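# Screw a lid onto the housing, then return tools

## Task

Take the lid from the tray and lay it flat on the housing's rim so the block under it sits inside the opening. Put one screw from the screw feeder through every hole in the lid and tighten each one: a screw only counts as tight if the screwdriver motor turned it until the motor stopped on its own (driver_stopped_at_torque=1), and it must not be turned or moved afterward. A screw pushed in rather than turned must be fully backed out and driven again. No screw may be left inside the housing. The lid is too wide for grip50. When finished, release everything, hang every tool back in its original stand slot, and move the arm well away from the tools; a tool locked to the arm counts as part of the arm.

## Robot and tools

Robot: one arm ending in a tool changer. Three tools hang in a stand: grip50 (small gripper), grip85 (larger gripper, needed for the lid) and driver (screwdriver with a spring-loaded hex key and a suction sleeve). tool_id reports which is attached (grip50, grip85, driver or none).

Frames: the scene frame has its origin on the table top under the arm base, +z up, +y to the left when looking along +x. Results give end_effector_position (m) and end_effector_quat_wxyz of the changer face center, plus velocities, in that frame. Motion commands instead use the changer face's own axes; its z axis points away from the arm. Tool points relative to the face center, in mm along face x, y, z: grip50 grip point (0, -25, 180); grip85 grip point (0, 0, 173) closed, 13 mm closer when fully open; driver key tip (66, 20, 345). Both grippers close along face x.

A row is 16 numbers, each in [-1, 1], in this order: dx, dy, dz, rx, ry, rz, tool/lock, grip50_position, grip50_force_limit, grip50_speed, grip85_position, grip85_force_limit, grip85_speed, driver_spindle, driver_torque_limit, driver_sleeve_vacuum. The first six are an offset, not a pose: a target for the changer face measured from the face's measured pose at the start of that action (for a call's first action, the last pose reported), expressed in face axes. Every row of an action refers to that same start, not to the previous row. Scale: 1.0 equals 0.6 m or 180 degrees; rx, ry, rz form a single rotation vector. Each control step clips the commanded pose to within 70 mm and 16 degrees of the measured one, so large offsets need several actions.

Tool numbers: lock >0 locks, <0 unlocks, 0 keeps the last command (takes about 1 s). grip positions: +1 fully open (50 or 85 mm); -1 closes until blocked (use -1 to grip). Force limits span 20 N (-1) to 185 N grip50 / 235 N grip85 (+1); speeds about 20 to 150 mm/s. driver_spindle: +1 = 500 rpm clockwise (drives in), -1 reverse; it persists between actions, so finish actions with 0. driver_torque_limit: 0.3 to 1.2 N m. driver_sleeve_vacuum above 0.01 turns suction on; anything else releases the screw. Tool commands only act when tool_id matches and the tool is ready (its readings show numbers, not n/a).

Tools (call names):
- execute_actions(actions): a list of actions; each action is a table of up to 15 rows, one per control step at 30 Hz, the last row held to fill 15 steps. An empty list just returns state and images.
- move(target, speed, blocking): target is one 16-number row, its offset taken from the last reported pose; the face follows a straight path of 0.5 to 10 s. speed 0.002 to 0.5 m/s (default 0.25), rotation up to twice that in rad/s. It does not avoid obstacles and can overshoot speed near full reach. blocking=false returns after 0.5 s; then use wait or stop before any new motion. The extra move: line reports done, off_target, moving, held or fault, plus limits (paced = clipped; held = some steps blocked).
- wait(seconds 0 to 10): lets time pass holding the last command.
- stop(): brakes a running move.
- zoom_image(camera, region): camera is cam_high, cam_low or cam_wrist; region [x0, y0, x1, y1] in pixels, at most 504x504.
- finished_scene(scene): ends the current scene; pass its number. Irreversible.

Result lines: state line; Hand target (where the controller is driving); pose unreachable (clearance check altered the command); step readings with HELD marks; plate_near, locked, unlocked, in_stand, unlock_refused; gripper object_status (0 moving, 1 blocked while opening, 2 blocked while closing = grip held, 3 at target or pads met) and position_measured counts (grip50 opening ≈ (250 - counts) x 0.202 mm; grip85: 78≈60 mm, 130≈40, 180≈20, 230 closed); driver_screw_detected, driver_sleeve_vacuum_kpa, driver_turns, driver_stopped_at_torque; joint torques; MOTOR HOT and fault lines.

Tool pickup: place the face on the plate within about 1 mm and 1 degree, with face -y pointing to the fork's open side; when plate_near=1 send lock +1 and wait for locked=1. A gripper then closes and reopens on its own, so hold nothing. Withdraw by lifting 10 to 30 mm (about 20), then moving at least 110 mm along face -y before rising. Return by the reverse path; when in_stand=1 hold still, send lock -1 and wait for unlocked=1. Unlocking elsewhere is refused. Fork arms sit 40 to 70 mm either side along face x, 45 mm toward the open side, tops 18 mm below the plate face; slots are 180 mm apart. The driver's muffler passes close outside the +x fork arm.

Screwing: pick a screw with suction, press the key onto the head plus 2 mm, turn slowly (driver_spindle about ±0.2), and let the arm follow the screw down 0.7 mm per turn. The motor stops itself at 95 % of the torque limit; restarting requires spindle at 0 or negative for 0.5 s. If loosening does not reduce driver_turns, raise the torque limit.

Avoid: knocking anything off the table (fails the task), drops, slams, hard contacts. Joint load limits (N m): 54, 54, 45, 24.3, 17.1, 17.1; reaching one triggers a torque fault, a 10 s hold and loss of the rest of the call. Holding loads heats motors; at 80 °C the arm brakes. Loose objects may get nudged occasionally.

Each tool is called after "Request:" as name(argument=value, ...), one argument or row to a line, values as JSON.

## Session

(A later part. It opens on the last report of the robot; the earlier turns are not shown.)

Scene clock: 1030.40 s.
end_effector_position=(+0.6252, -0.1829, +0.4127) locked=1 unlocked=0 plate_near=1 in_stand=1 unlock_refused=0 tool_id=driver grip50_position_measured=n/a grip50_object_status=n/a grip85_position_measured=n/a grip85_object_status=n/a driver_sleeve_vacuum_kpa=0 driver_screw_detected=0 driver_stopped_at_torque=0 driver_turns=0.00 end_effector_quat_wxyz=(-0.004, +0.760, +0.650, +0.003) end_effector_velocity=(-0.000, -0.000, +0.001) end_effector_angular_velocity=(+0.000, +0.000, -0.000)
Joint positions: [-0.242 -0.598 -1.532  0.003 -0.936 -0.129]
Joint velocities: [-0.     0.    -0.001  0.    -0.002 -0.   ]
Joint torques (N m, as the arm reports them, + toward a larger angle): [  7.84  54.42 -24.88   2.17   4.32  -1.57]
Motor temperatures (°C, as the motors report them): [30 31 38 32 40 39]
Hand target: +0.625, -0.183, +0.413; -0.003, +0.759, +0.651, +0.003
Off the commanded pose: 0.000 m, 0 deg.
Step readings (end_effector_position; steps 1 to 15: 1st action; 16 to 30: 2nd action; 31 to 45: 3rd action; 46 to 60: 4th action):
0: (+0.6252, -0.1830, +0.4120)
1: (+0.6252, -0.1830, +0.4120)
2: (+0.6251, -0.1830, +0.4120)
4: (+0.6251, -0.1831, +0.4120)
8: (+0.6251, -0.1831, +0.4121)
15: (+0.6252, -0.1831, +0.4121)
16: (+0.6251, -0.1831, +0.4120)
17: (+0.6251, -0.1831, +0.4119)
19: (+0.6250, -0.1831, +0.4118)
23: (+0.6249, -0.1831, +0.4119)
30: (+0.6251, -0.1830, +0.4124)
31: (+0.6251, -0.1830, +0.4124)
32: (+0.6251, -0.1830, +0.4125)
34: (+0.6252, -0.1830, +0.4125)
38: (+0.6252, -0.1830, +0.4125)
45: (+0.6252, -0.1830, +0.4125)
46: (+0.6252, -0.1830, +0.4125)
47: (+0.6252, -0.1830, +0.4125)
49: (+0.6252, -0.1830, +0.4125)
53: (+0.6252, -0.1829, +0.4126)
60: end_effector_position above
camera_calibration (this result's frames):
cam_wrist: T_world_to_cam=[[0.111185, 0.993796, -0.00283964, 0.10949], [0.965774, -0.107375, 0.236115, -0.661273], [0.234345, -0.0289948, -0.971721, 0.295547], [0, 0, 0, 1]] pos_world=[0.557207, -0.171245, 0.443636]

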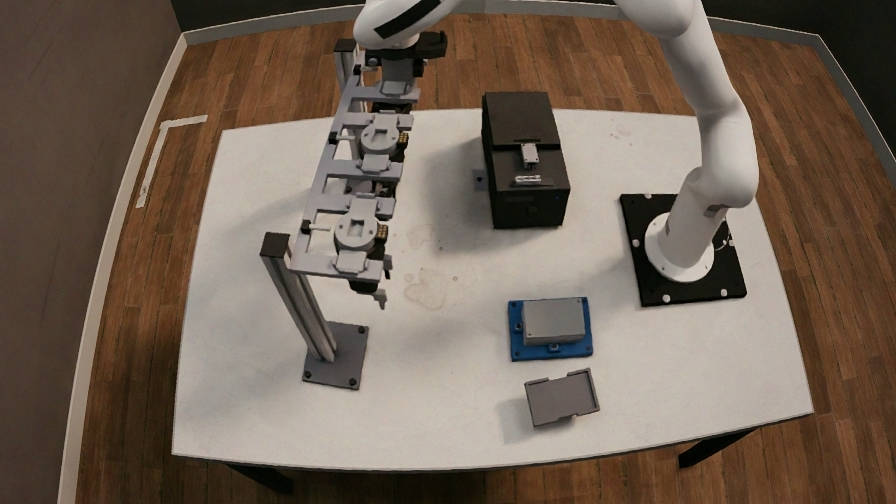

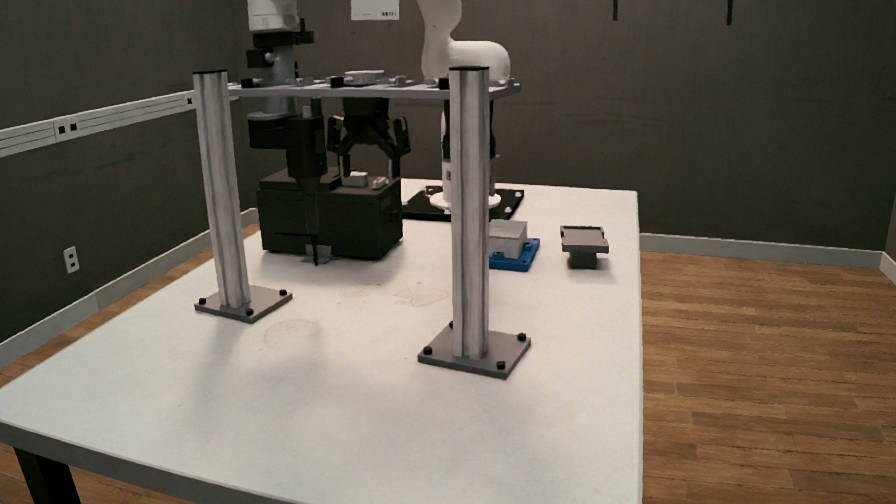

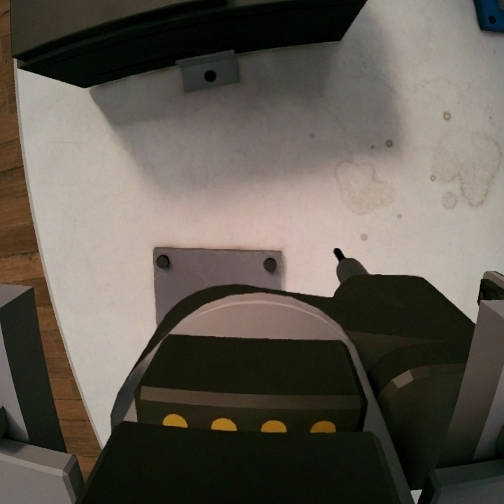

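Request:
move(
  target=[0,0,-0.0325,0,0,0,0,0,0,0,1,0,0,0,-1,0],
  speed=0.04,
)

Request:
move(
  target=[0,-0.21,0,0,0,0,0,0,0,0,1,0,0,0,-1,0],
  speed=0.08,
)

Request:
zoom_image(
  camera="cam_high",
  region=[460,80,600,240],
)

Scene clock: 1091.00 s.
end_effector_position=(+0.6253, -0.1830, +0.4320) locked=1 unlocked=0 plate_near=1 in_stand=0 unlock_refused=0 tool_id=driver grip50_position_measured=n/a grip50_object_status=n/a grip85_position_measured=n/a grip85_object_status=n/a driver_sleeve_vacuum_kpa=0 driver_screw_detected=0 driver_stopped_at_torque=0 driver_turns=0.00 end_effector_quat_wxyz=(-0.004, +0.759, +0.651, +0.003) end_effector_velocity=(-0.001, +0.001, -0.001) end_effector_angular_velocity=(+0.002, +0.006, -0.001)
Joint positions: [-0.242 -0.584 -1.556  0.003 -0.974 -0.129]
Joint velocities: [ 0.001 -0.001  0.001  0.001 -0.005  0.001]
Joint torques (N m, as the arm reports them, + toward a larger angle): [ -1.55  69.84 -26.2    1.     0.32  -0.22]
Motor temperatures (°C, as the motors report them): [30 32 40 32 40 39]
Hand target: +0.625, -0.183, +0.432; -0.004, +0.759, +0.650, +0.003
Off the commanded pose: 0.000 m, 0 deg.
move: done
camera_calibration (this result's frames):
cam_wrist: T_world_to_cam=[[0.111048, 0.993811, -0.00282404, 0.109763], [0.965771, -0.107244, 0.236189, -0.665914], [0.234424, -0.0289557, -0.971703, 0.314306], [0, 0, 0, 1]] pos_world=[0.557251, -0.171398, 0.463004]

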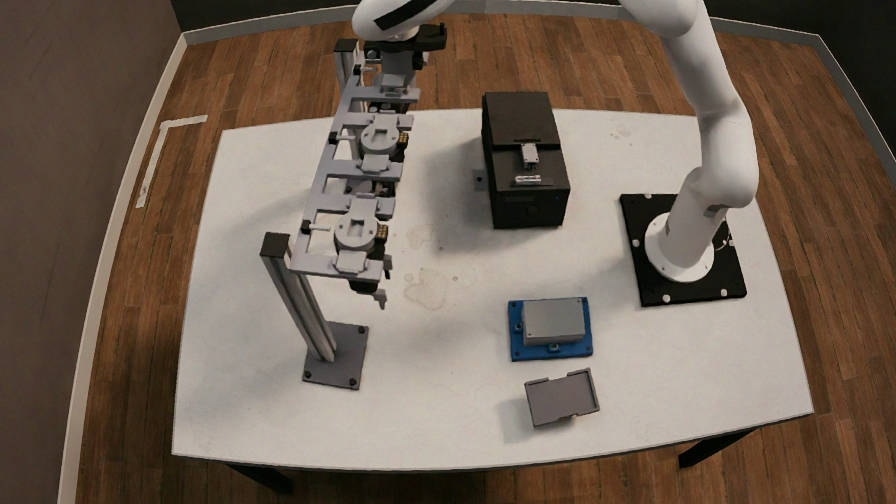

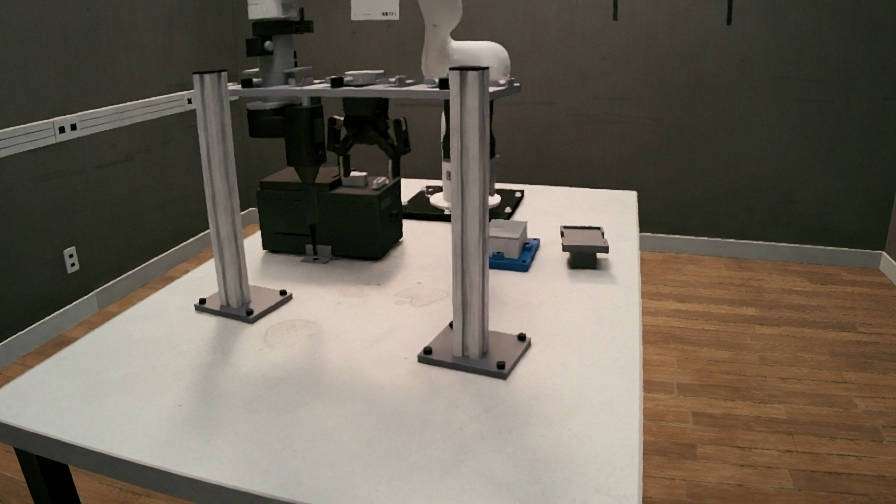

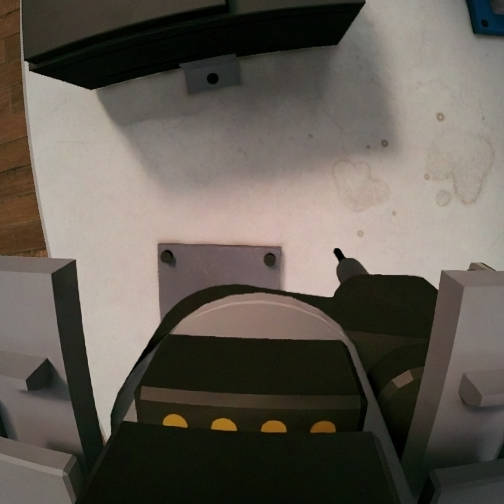

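Scene clock: 1092.97 s.
end_effector_position=(+0.5010, -0.1635, +0.4324) locked=1 unlocked=0 plate_near=1 in_stand=0 unlock_refused=0 tool_id=driver grip50_position_measured=n/a grip50_object_status=n/a grip85_position_measured=n/a grip85_object_status=n/a driver_sleeve_vacuum_kpa=0 driver_screw_detected=0 driver_stopped_at_torque=0 driver_turns=0.00 end_effector_quat_wxyz=(-0.003, +0.760, +0.650, +0.003) end_effector_velocity=(-0.001, +0.001, +0.000) end_effector_angular_velocity=(+0.001, +0.000, +0.001)
Joint positions: [-0.272 -0.277 -1.133  0.003 -0.858 -0.16 ]
Joint velocities: [ 0.001  0.002  0.003  0.001  0.    -0.   ]
Joint torques (N m, as the arm reports them, + toward a larger angle): [ -1.03  49.61 -25.46   0.74   0.18  -0.33]
Motor temperatures (°C, as the motors report them): [30 32 40 32 40 39]
Hand target: +0.501, -0.163, +0.432; -0.004, +0.760, +0.650, +0.003
Off the commanded pose: 0.000 m, 0 deg.
move: done
camera_calibration (this result's frames):
cam_wrist: T_world_to_cam=[[0.111227, 0.99379, -0.00306015, 0.104202], [0.965663, -0.10735, 0.236583, -0.544012], [0.234786, -0.0292695, -0.971606, 0.344092], [0, 0, 0, 1]] pos_world=[0.432954, -0.151883, 0.463345]

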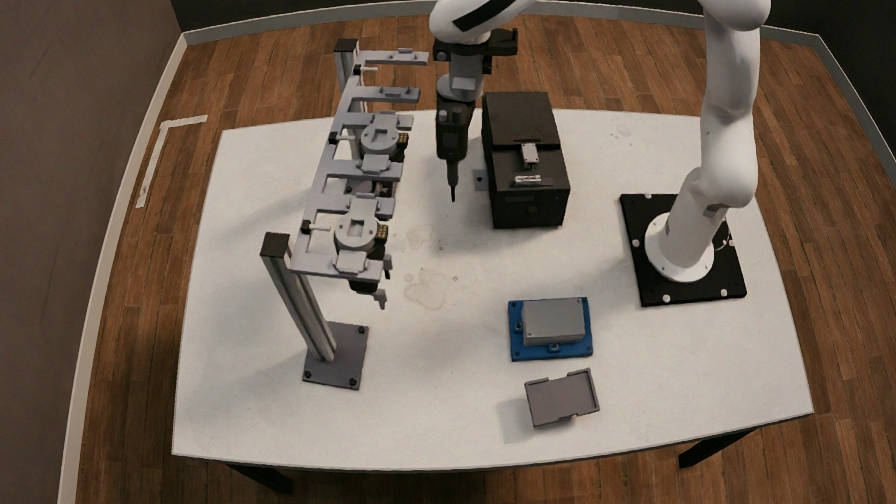

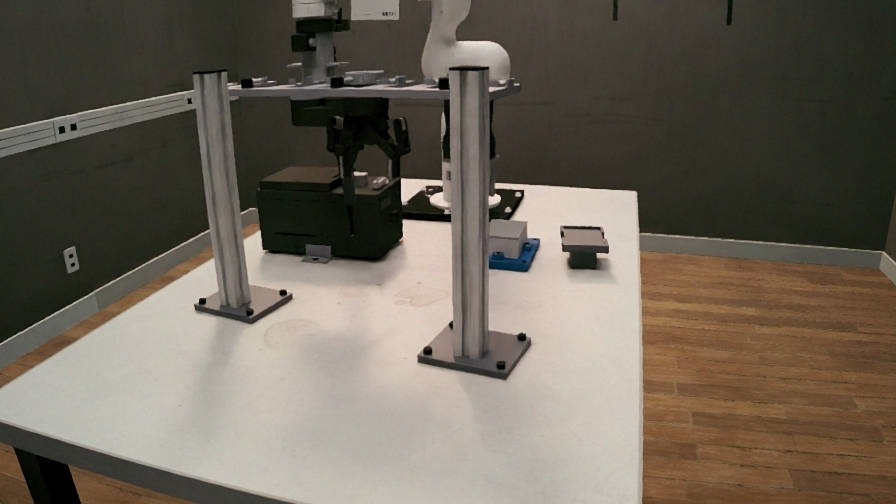

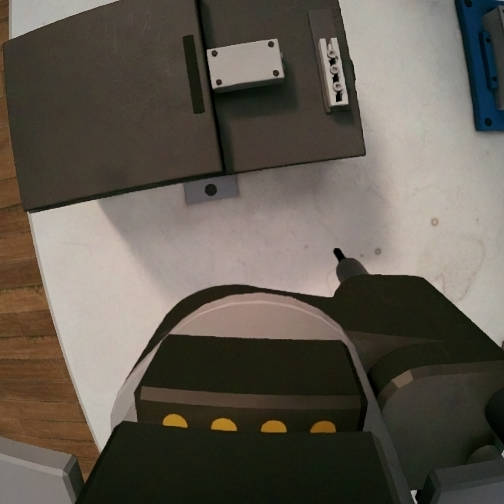

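Region (460, 80, 600, 240) of cam_high's 896x504 image, scaled by 3.150, with more detail than that image has; it fills the left 441 columns of this view, and the rest is white.

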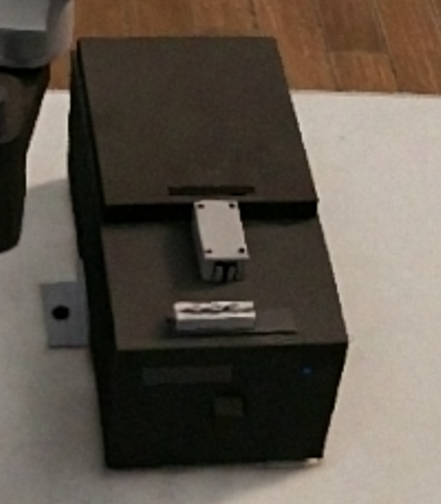

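Request:
zoom_image(
  camera="cam_wrist",
  region=[180,0,380,140],
)

Region (180, 0, 380, 140) of cam_wrist's 504x504 image, scaled by 2.520, with more detail than that image has; it fills the top 353 rows of this view, and the rest is white.

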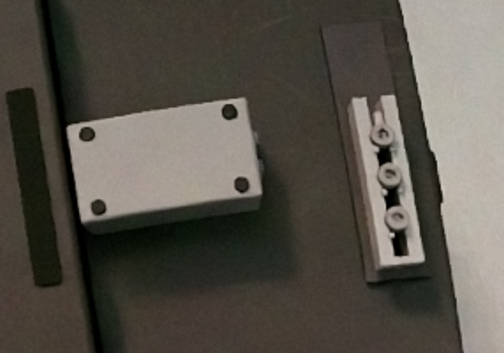

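Request:
zoom_image(
  camera="cam_wrist",
  region=[300,220,400,300],
)

Region (300, 220, 400, 300) of cam_wrist's 504x504 image, scaled by 5.040, with more detail than that image has; it fills the top 403 rows of this view, and the rest is white.

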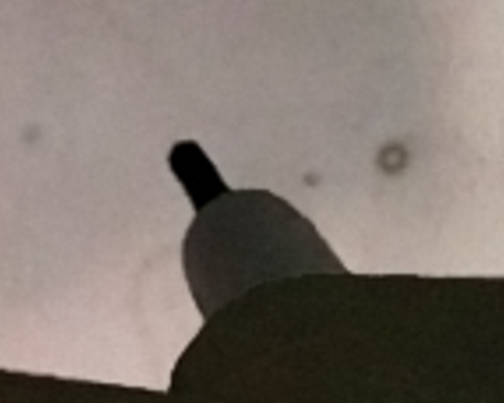

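Request:
move(
  target=[0,-0.03,-0.175,0,0,-0.0494,0,0,0,0,1,0,0,0,-1,0],
  speed=0.15,
)

Scene clock: 1162.77 s.
end_effector_position=(+0.4833, -0.1615, +0.5370) locked=1 unlocked=0 plate_near=1 in_stand=0 unlock_refused=0 tool_id=driver grip50_position_measured=n/a grip50_object_status=n/a grip85_position_measured=n/a grip85_object_status=n/a driver_sleeve_vacuum_kpa=0 driver_screw_detected=0 driver_stopped_at_torque=0 driver_turns=0.00 end_effector_quat_wxyz=(-0.003, +0.707, +0.707, +0.003) end_effector_velocity=(+0.001, -0.000, +0.003) end_effector_angular_velocity=(-0.001, -0.005, +0.001)
Joint positions: [-0.278 -0.163 -1.238  0.003 -1.077 -0.32 ]
Joint velocities: [-0.     0.001 -0.004  0.    -0.001 -0.002]
Joint torques (N m, as the arm reports them, + toward a larger angle): [ -0.81  45.34 -26.4    1.37   0.04  -0.36]
Motor temperatures (°C, as the motors report them): [30 32 40 32 40 39]
Hand target: +0.483, -0.162, +0.537; -0.003, +0.707, +0.707, +0.003
Off the commanded pose: 0.001 m, 0 deg.
move: done
camera_calibration (this result's frames):
cam_wrist: T_world_to_cam=[[-0.0438795, 0.999033, -0.00262736, 0.18008], [0.970462, 0.0432488, 0.237344, -0.529866], [0.237229, 0.0078648, -0.971422, 0.454612], [0, 0, 0, 1]] pos_world=[0.41427, -0.160565, 0.567854]

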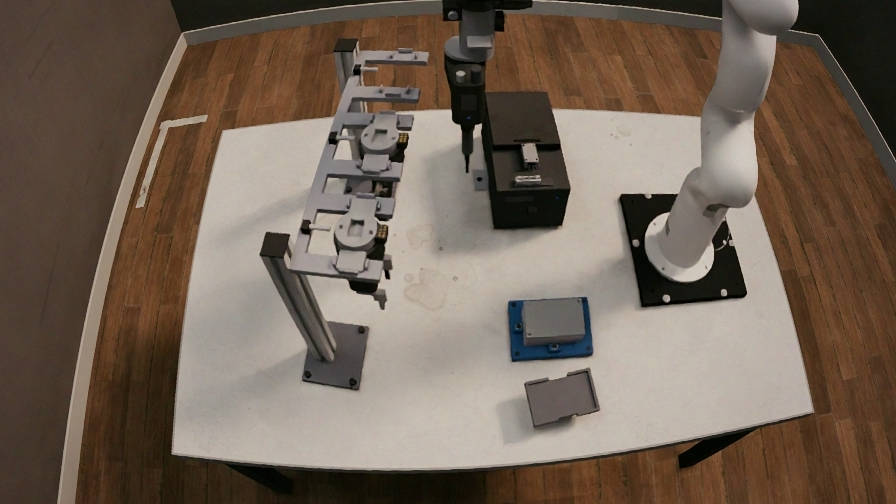

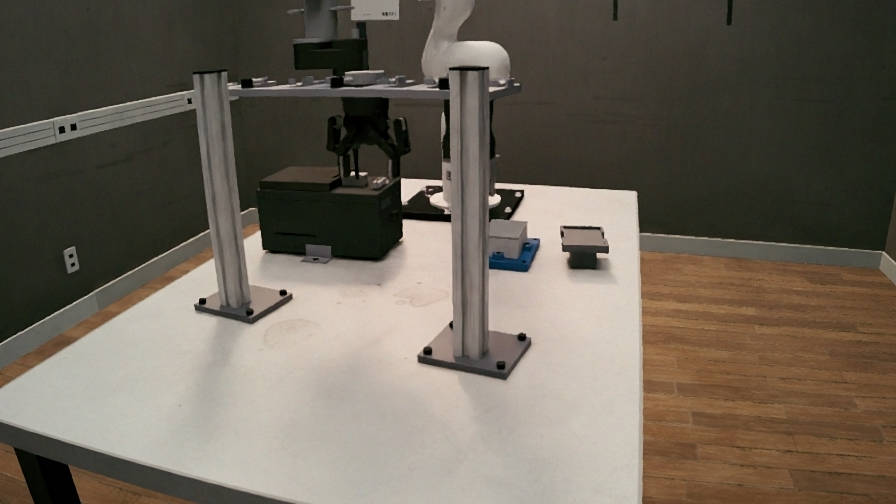

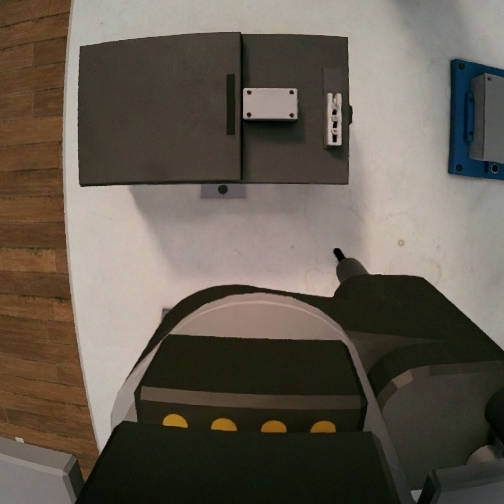

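Request:
move(
  target=[0.001,-0.195,0.0167,0,0,0,0,0,0,0,1,0,0,0,-1,0],
  speed=0.12,
)

Request:
zoom_image(
  camera="cam_wrist",
  region=[280,180,400,300],
)

Scene clock: 1171.70 s.
end_effector_position=(+0.3666, -0.1608, +0.5272) locked=1 unlocked=0 plate_near=1 in_stand=0 unlock_refused=0 tool_id=driver grip50_position_measured=n/a grip50_object_status=n/a grip85_position_measured=n/a grip85_object_status=n/a driver_sleeve_vacuum_kpa=0 driver_screw_detected=0 driver_stopped_at_torque=0 driver_turns=0.00 end_effector_quat_wxyz=(-0.003, +0.707, +0.707, +0.003) end_effector_velocity=(-0.001, +0.000, -0.001) end_effector_angular_velocity=(+0.001, +0.002, +0.001)
Joint positions: [-0.367  0.114 -0.933  0.003 -1.049 -0.409]
Joint velocities: [-0.001  0.002  0.003  0.    -0.001 -0.002]
Joint torques (N m, as the arm reports them, + toward a larger angle): [ -1.51  27.43 -26.68   0.75   0.03  -0.34]
Motor temperatures (°C, as the motors report them): [30 32 40 32 40 39]
Hand target: +0.366, -0.161, +0.527; -0.003, +0.707, +0.707, +0.003
Off the commanded pose: 0.000 m, 0 deg.
move: done
camera_calibration (this result's frames):
cam_wrist: T_world_to_cam=[[-0.0438249, 0.999035, -0.00299801, 0.174384], [0.970341, 0.0432799, 0.237834, -0.414489], [0.237734, 0.00751396, -0.971301, 0.472505], [0, 0, 0, 1]] pos_world=[0.297507, -0.159827, 0.558047]

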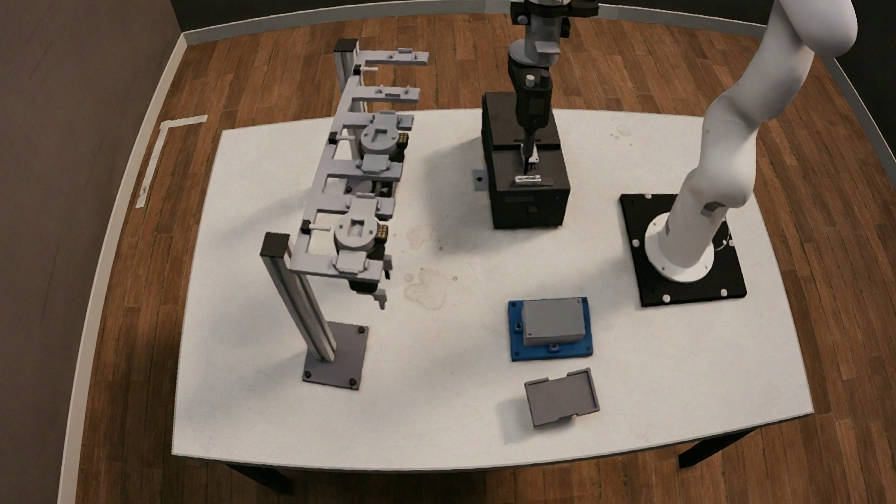

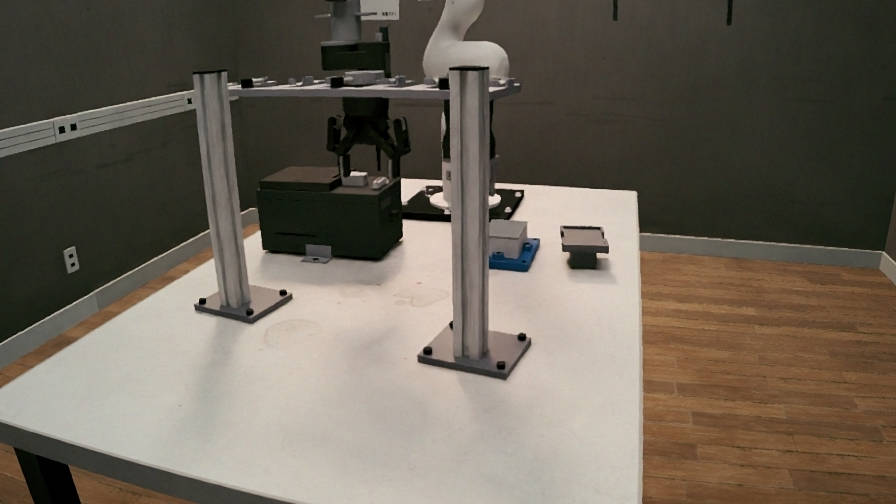

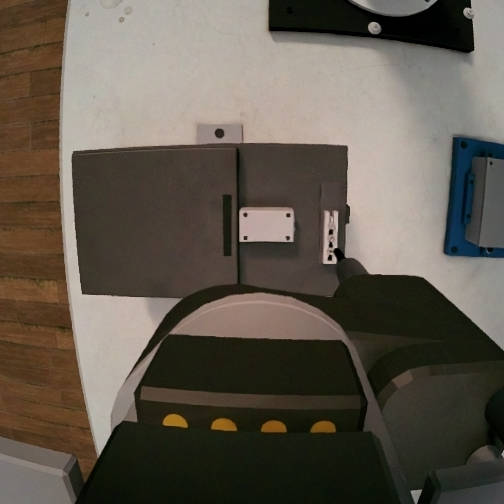

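Region (280, 180, 400, 300) of cam_wrist's 504x504 image, scaled by 4.200, with more detail than that image has.

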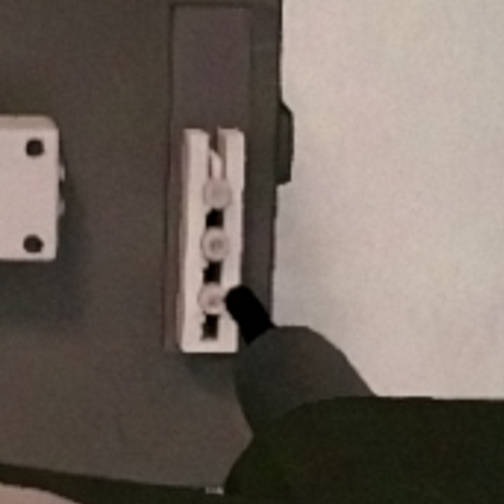

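Request:
move(
  target=[-0.0013,0.0133,0.025,0,0,0,0,0,0,0,1,0,0,0,-1,0],
  speed=0.04,
)

Request:
zoom_image(
  camera="cam_wrist",
  region=[290,190,390,290],
)

Scene clock: 1220.47 s.
end_effector_position=(+0.3745, -0.1615, +0.5125) locked=1 unlocked=0 plate_near=1 in_stand=0 unlock_refused=0 tool_id=driver grip50_position_measured=n/a grip50_object_status=n/a grip85_position_measured=n/a grip85_object_status=n/a driver_sleeve_vacuum_kpa=0 driver_screw_detected=0 driver_stopped_at_torque=0 driver_turns=0.00 end_effector_quat_wxyz=(-0.003, +0.707, +0.707, +0.003) end_effector_velocity=(+0.000, -0.000, -0.001) end_effector_angular_velocity=(-0.000, +0.000, +0.000)
Joint positions: [-0.361  0.086 -0.925  0.003 -1.013 -0.403]
Joint velocities: [-0.    -0.001  0.002 -0.     0.003 -0.   ]
Joint torques (N m, as the arm reports them, + toward a larger angle): [ -2.04  26.03 -25.13   0.72   0.19  -0.37]
Motor temperatures (°C, as the motors report them): [30 31 41 32 39 39]
Hand target: +0.375, -0.161, +0.512; -0.003, +0.707, +0.707, +0.003
Off the commanded pose: 0.000 m, 0 deg.
move: done
camera_calibration (this result's frames):
cam_wrist: T_world_to_cam=[[-0.0437442, 0.999038, -0.00311268, 0.175387], [0.970251, 0.0432259, 0.238211, -0.418869], [0.238116, 0.00740023, -0.971209, 0.456127], [0, 0, 0, 1]] pos_world=[0.305469, -0.160488, 0.543319]

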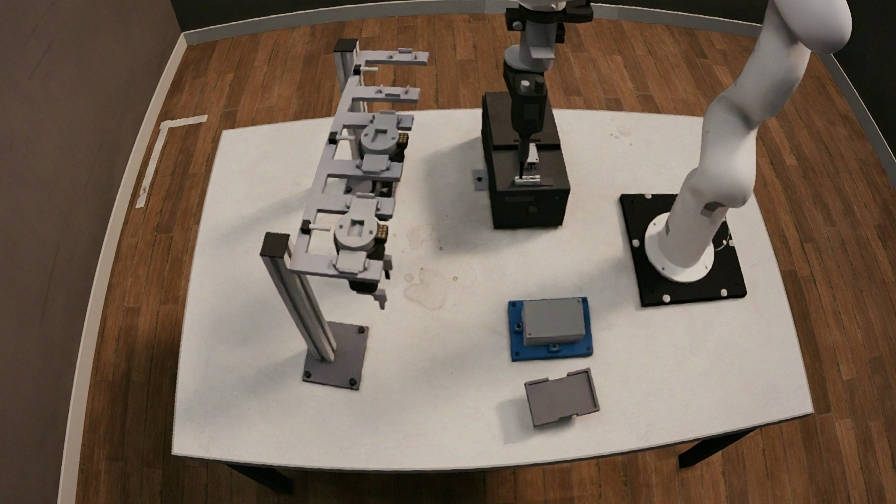

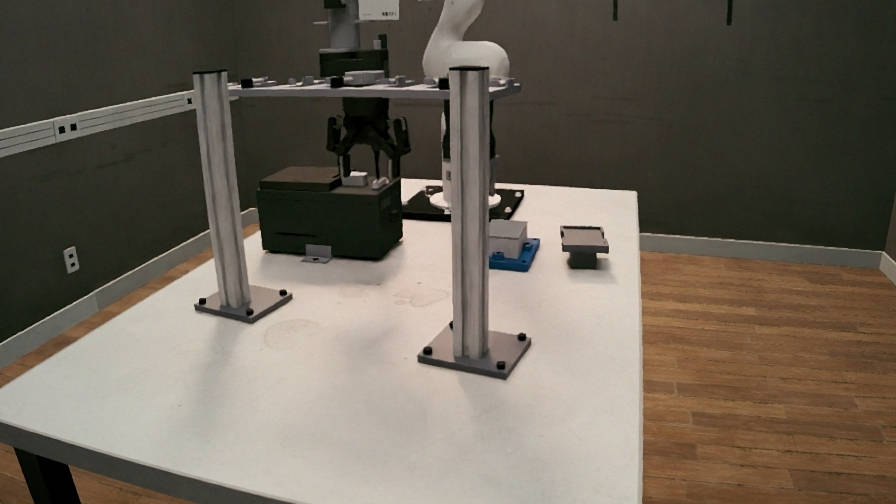

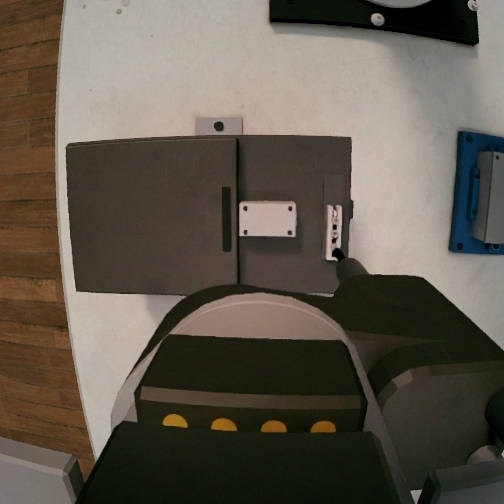

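Region (290, 190, 390, 290) of cam_wrist's 504x504 image, scaled by 5.040, with more detail than that image has.

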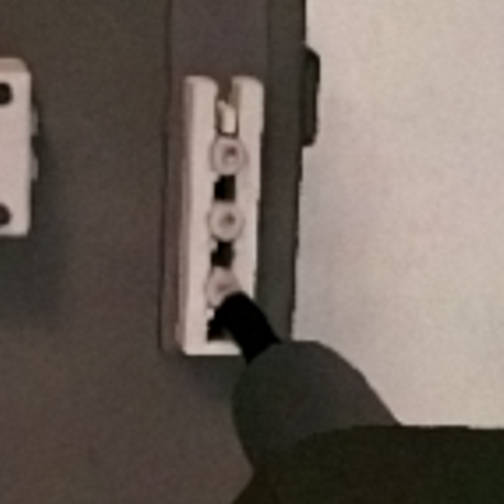

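Request:
move(
  target=[0,0.0008,0.015,0,0,0,0,0,0,0,1,0,0,0,-1,1],
  speed=0.02,
)

Request:
zoom_image(
  camera="cam_wrist",
  region=[290,190,390,290],
)

Request:
zoom_image(
  camera="cam_low",
  region=[340,140,420,210],
)

Scene clock: 1237.07 s.
end_effector_position=(+0.3750, -0.1614, +0.5037) locked=1 unlocked=0 plate_near=1 in_stand=0 unlock_refused=0 tool_id=driver grip50_position_measured=n/a grip50_object_status=n/a grip85_position_measured=n/a grip85_object_status=n/a driver_sleeve_vacuum_kpa=14 driver_screw_detected=0 driver_stopped_at_torque=0 driver_turns=0.00 end_effector_quat_wxyz=(-0.003, +0.707, +0.707, +0.003) end_effector_velocity=(-0.000, +0.000, -0.001) end_effector_angular_velocity=(+0.000, -0.000, +0.000)
Joint positions: [-0.361  0.079 -0.911  0.003 -0.992 -0.403]
Joint velocities: [ 0.    -0.     0.003  0.     0.003  0.   ]
Joint torques (N m, as the arm reports them, + toward a larger angle): [ -1.48  24.96 -23.41   0.34   0.3   -0.25]
Motor temperatures (°C, as the motors report them): [30 31 41 32 39 39]
Hand target: +0.375, -0.161, +0.503; -0.003, +0.707, +0.707, +0.003
Off the commanded pose: 0.000 m, 0 deg.
move: done
camera_calibration (this result's frames):
cam_wrist: T_world_to_cam=[[-0.0436981, 0.99904, -0.00317496, 0.17533], [0.970209, 0.0431947, 0.238388, -0.417328], [0.238296, 0.00733675, -0.971165, 0.447334], [0, 0, 0, 1]] pos_world=[0.305959, -0.160417, 0.534477]

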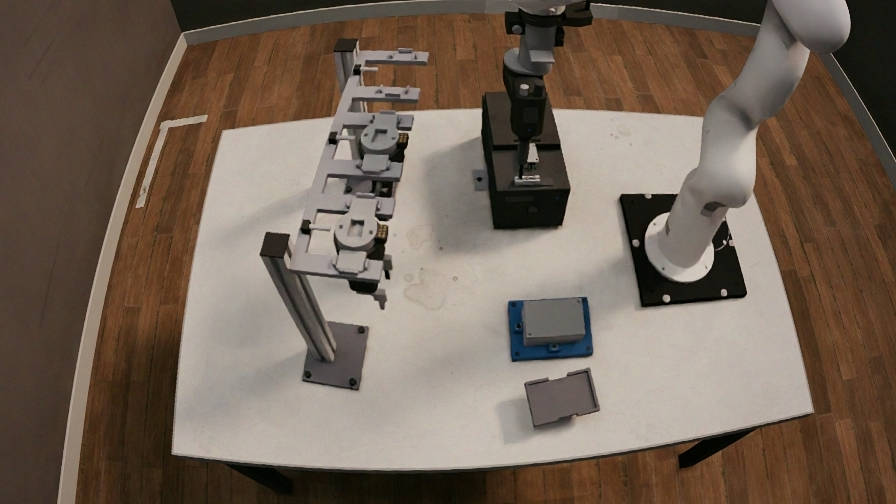

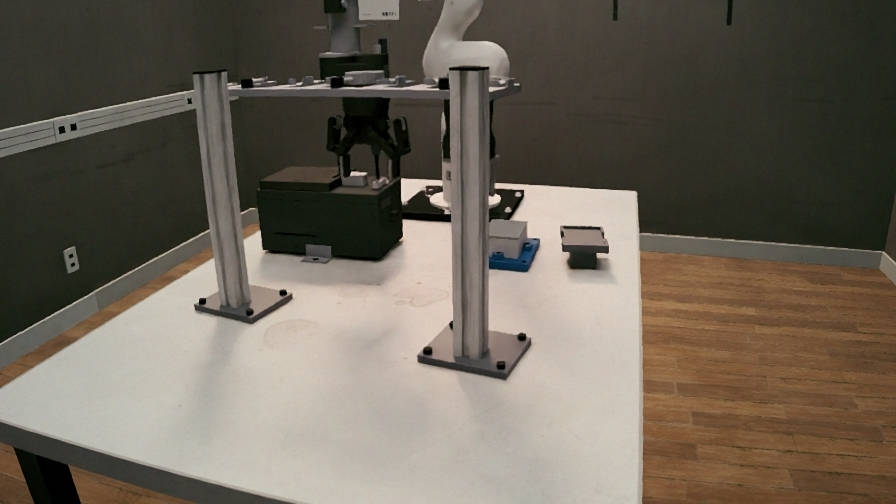

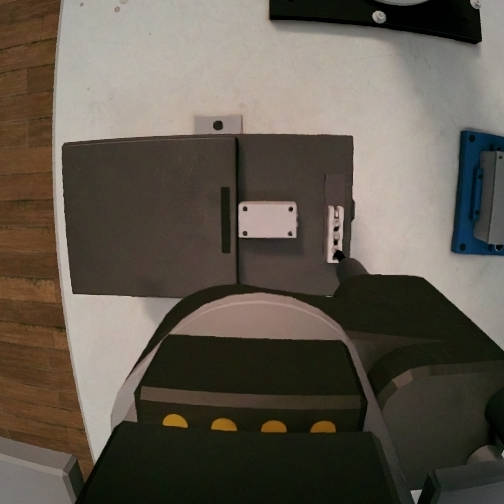

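Region (290, 190, 390, 290) of cam_wrist's 504x504 image, scaled by 5.040, with more detail than that image has.

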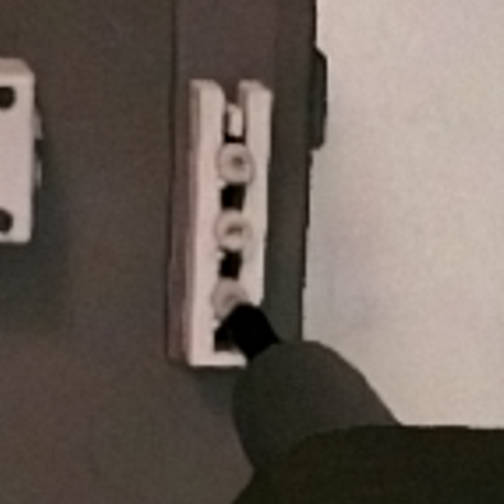

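Region (340, 140, 420, 210) of cam_low's 896x504 image, scaled by 6.300, with more detail than that image has; it fills the top 441 rows of this view, and the rest is white.

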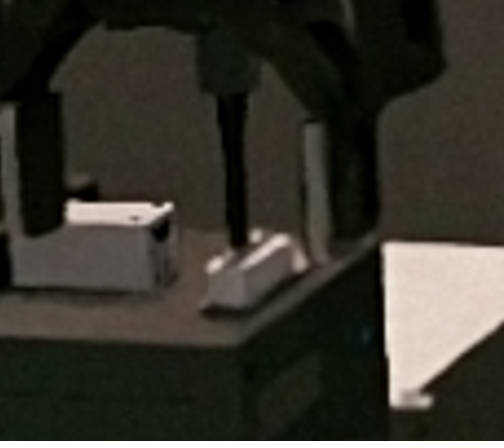

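Request:
execute_actions(
  actions=[
    [[0,0,-0.008,0,0,0,0,0,0,0,1,0,0,0,-1,1]],
  ],
)

Request:
zoom_image(
  camera="cam_wrist",
  region=[300,210,380,290],
)

Request:
zoom_image(
  camera="cam_low",
  region=[340,140,420,210],
)

Scene clock: 1268.00 s.
end_effector_position=(+0.3750, -0.1614, +0.5084) locked=1 unlocked=0 plate_near=1 in_stand=0 unlock_refused=0 tool_id=driver grip50_position_measured=n/a grip50_object_status=n/a grip85_position_measured=n/a grip85_object_status=n/a driver_sleeve_vacuum_kpa=14 driver_screw_detected=0 driver_stopped_at_torque=0 driver_turns=0.00 end_effector_quat_wxyz=(-0.003, +0.707, +0.707, +0.003) end_effector_velocity=(+0.000, +0.000, +0.001) end_effector_angular_velocity=(+0.000, -0.001, +0.000)
Joint positions: [-0.361  0.082 -0.919  0.003 -1.003 -0.403]
Joint velocities: [ 0.    -0.    -0.001  0.001 -0.    -0.   ]
Joint torques (N m, as the arm reports them, + toward a larger angle): [ -1.19  25.26 -24.11   0.9    0.09  -0.23]
Motor temperatures (°C, as the motors report them): [30 31 40 32 39 39]
Hand target: +0.375, -0.161, +0.508; -0.003, +0.707, +0.707, +0.003
Off the commanded pose: 0.000 m, 0 deg.
Step readings (end_effector_position):
0: (+0.3750, -0.1614, +0.5035)
1: (+0.3750, -0.1614, +0.5035)
2: (+0.3749, -0.1614, +0.5040)
4: (+0.3750, -0.1614, +0.5065)
8: (+0.3750, -0.1614, +0.5083)
15: end_effector_position above
camera_calibration (this result's frames):
cam_wrist: T_world_to_cam=[[-0.0437195, 0.999039, -0.0031608, 0.175388], [0.97023, 0.0432128, 0.238298, -0.418403], [0.238206, 0.00735159, -0.971187, 0.451966], [0, 0, 0, 1]] pos_world=[0.305955, -0.160462, 0.539203]

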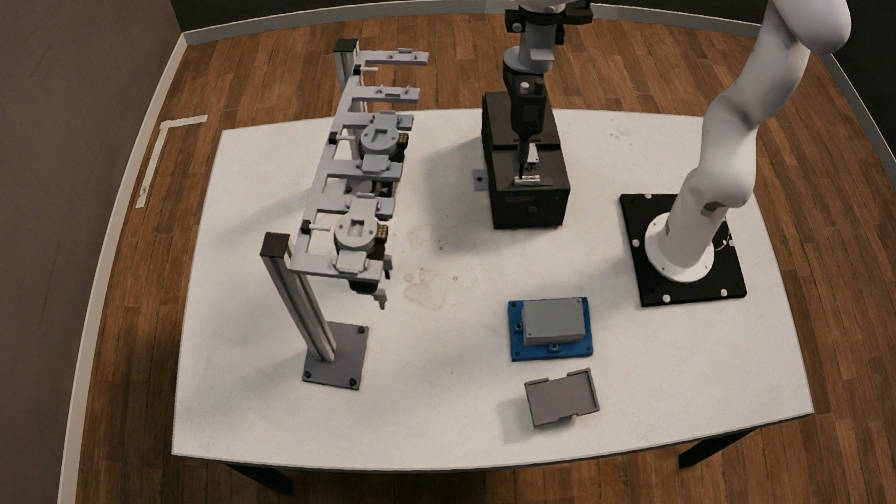

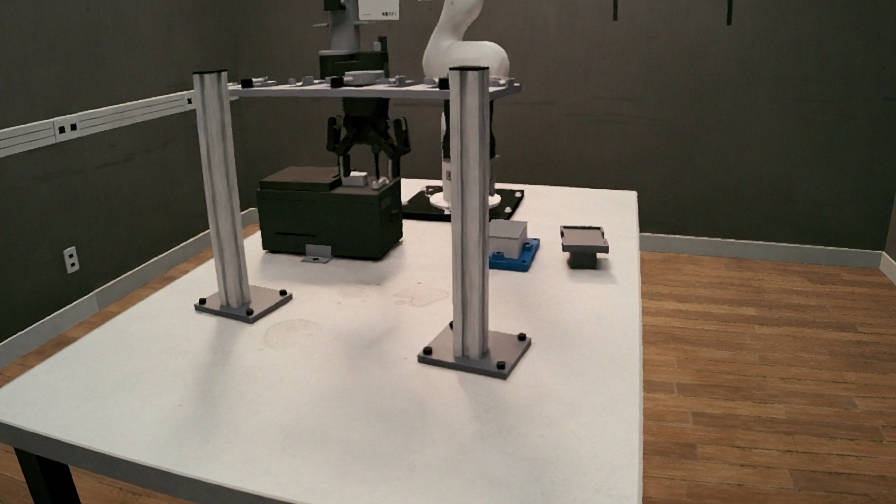

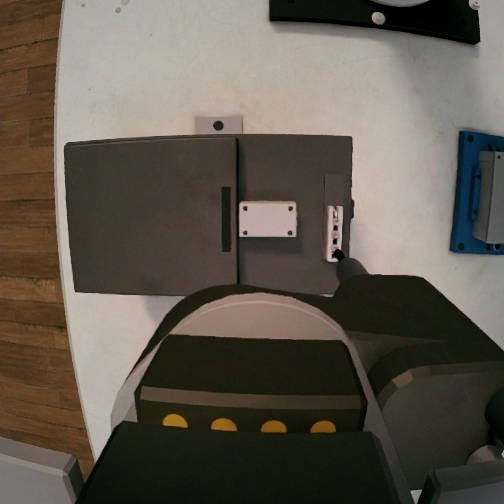

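Region (300, 210, 380, 290) of cam_wrist's 504x504 image, scaled by 6.300, with more detail than that image has.

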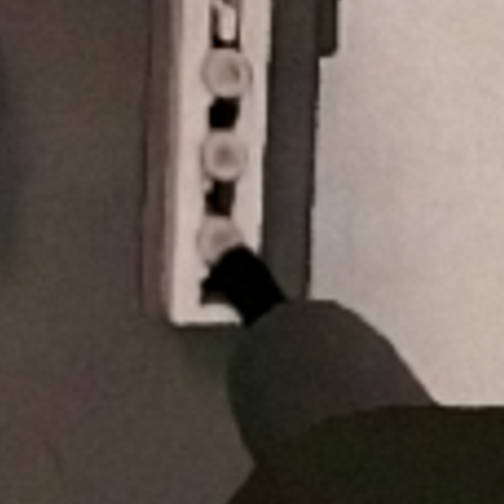

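Region (340, 140, 420, 210) of cam_low's 896x504 image, scaled by 6.300, with more detail than that image has; it fills the top 441 rows of this view, and the rest is white.

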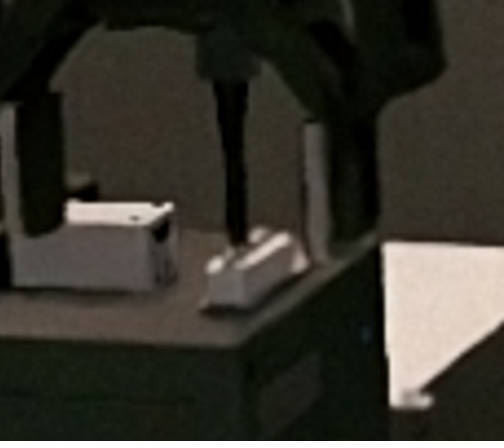

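Request:
execute_actions(
  actions=[
    [[0,0,0,0,0,0,0,0,0,0,1,0,0,0.15,-1,1]],
    [[0,0,0,0,0,0,0,0,0,0,1,0,0,0.15,-1,1]],
    [[0,0,0,0,0,0,0,0,0,0,1,0,0,0,-1,1]],
  ],
)

Request:
zoom_image(
  camera="cam_wrist",
  region=[300,210,380,290],
)

Request:
zoom_image(
  camera="cam_high",
  region=[500,150,560,200],
)

Scene clock: 1283.73 s.
end_effector_position=(+0.3751, -0.1615, +0.5084) locked=1 unlocked=0 plate_near=1 in_stand=0 unlock_refused=0 tool_id=driver grip50_position_measured=n/a grip50_object_status=n/a grip85_position_measured=n/a grip85_object_status=n/a driver_sleeve_vacuum_kpa=14 driver_screw_detected=0 driver_stopped_at_torque=0 driver_turns=1.22 end_effector_quat_wxyz=(-0.003, +0.707, +0.707, +0.003) end_effector_velocity=(+0.000, +0.000, -0.000) end_effector_angular_velocity=(-0.000, +0.000, +0.001)
Joint positions: [-0.361  0.082 -0.92   0.003 -1.003 -0.403]
Joint velocities: [ 0.001 -0.     0.    -0.001  0.     0.   ]
Joint torques (N m, as the arm reports them, + toward a larger angle): [ -1.44  26.19 -24.62   1.01  -0.27  -0.22]
Motor temperatures (°C, as the motors report them): [30 31 40 32 39 39]
Hand target: +0.375, -0.161, +0.508; -0.003, +0.707, +0.707, +0.003
Off the commanded pose: 0.000 m, 0 deg.
Step readings (end_effector_position; steps 1 to 15: 1st action; 16 to 30: 2nd action; 31 to 45: 3rd action):
0: (+0.3750, -0.1614, +0.5085)
1: (+0.3750, -0.1614, +0.5085)
2: (+0.3750, -0.1615, +0.5085)
4: (+0.3751, -0.1615, +0.5084)
8: (+0.3750, -0.1614, +0.5083)
15: (+0.3751, -0.1615, +0.5084)
16: (+0.3751, -0.1615, +0.5084)
17: (+0.3751, -0.1615, +0.5084)
19: (+0.3751, -0.1615, +0.5084)
23: (+0.3750, -0.1615, +0.5084)
30: (+0.3751, -0.1615, +0.5084)
31: (+0.3751, -0.1615, +0.5084)
32: (+0.3751, -0.1615, +0.5084)
34: (+0.3751, -0.1615, +0.5084)
38: (+0.3751, -0.1615, +0.5084)
45: end_effector_position above
camera_calibration (this result's frames):
cam_wrist: T_world_to_cam=[[-0.0436963, 0.999039, -0.00327427, 0.17546], [0.970182, 0.0432157, 0.238494, -0.41852], [0.238407, 0.00724469, -0.971138, 0.451845], [0, 0, 0, 1]] pos_world=[0.305984, -0.160478, 0.539193]

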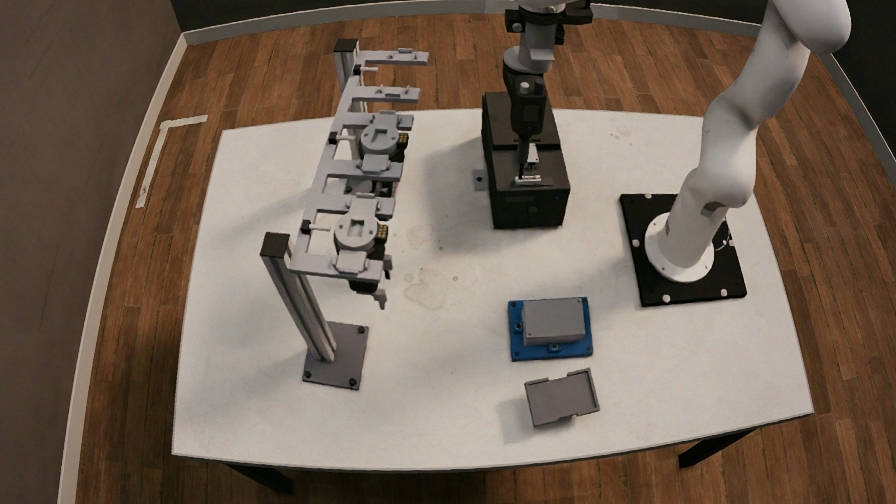

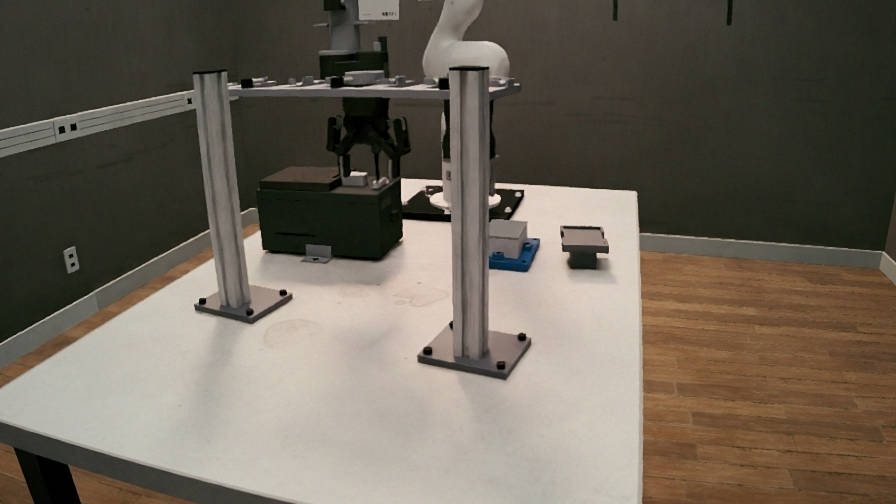

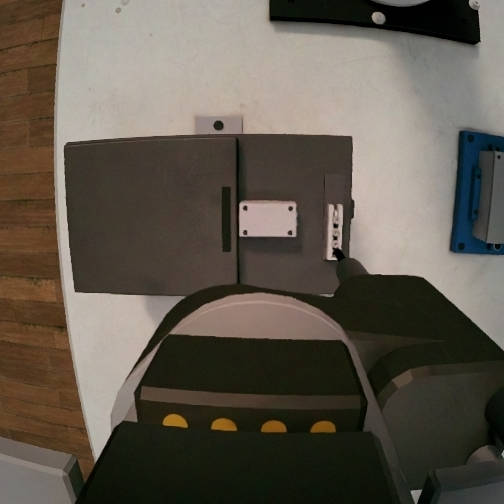

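Region (300, 210, 380, 290) of cam_wrist's 504x504 image, scaled by 6.300, with more detail than that image has.

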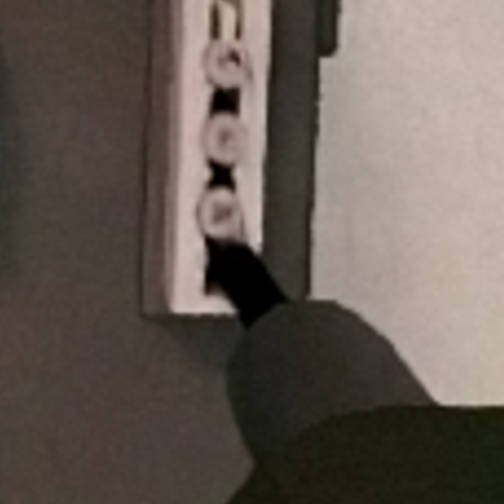

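Region (500, 150, 560, 200) of cam_high's 896x504 image, scaled by 8.400, with more detail than that image has.

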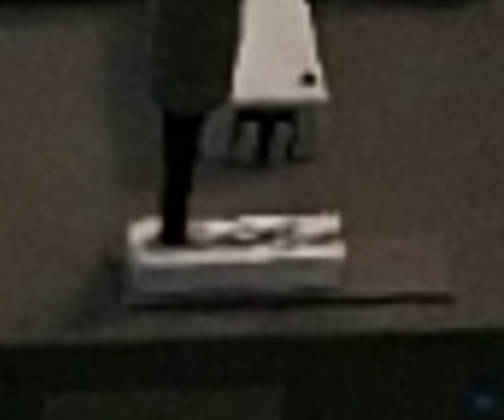

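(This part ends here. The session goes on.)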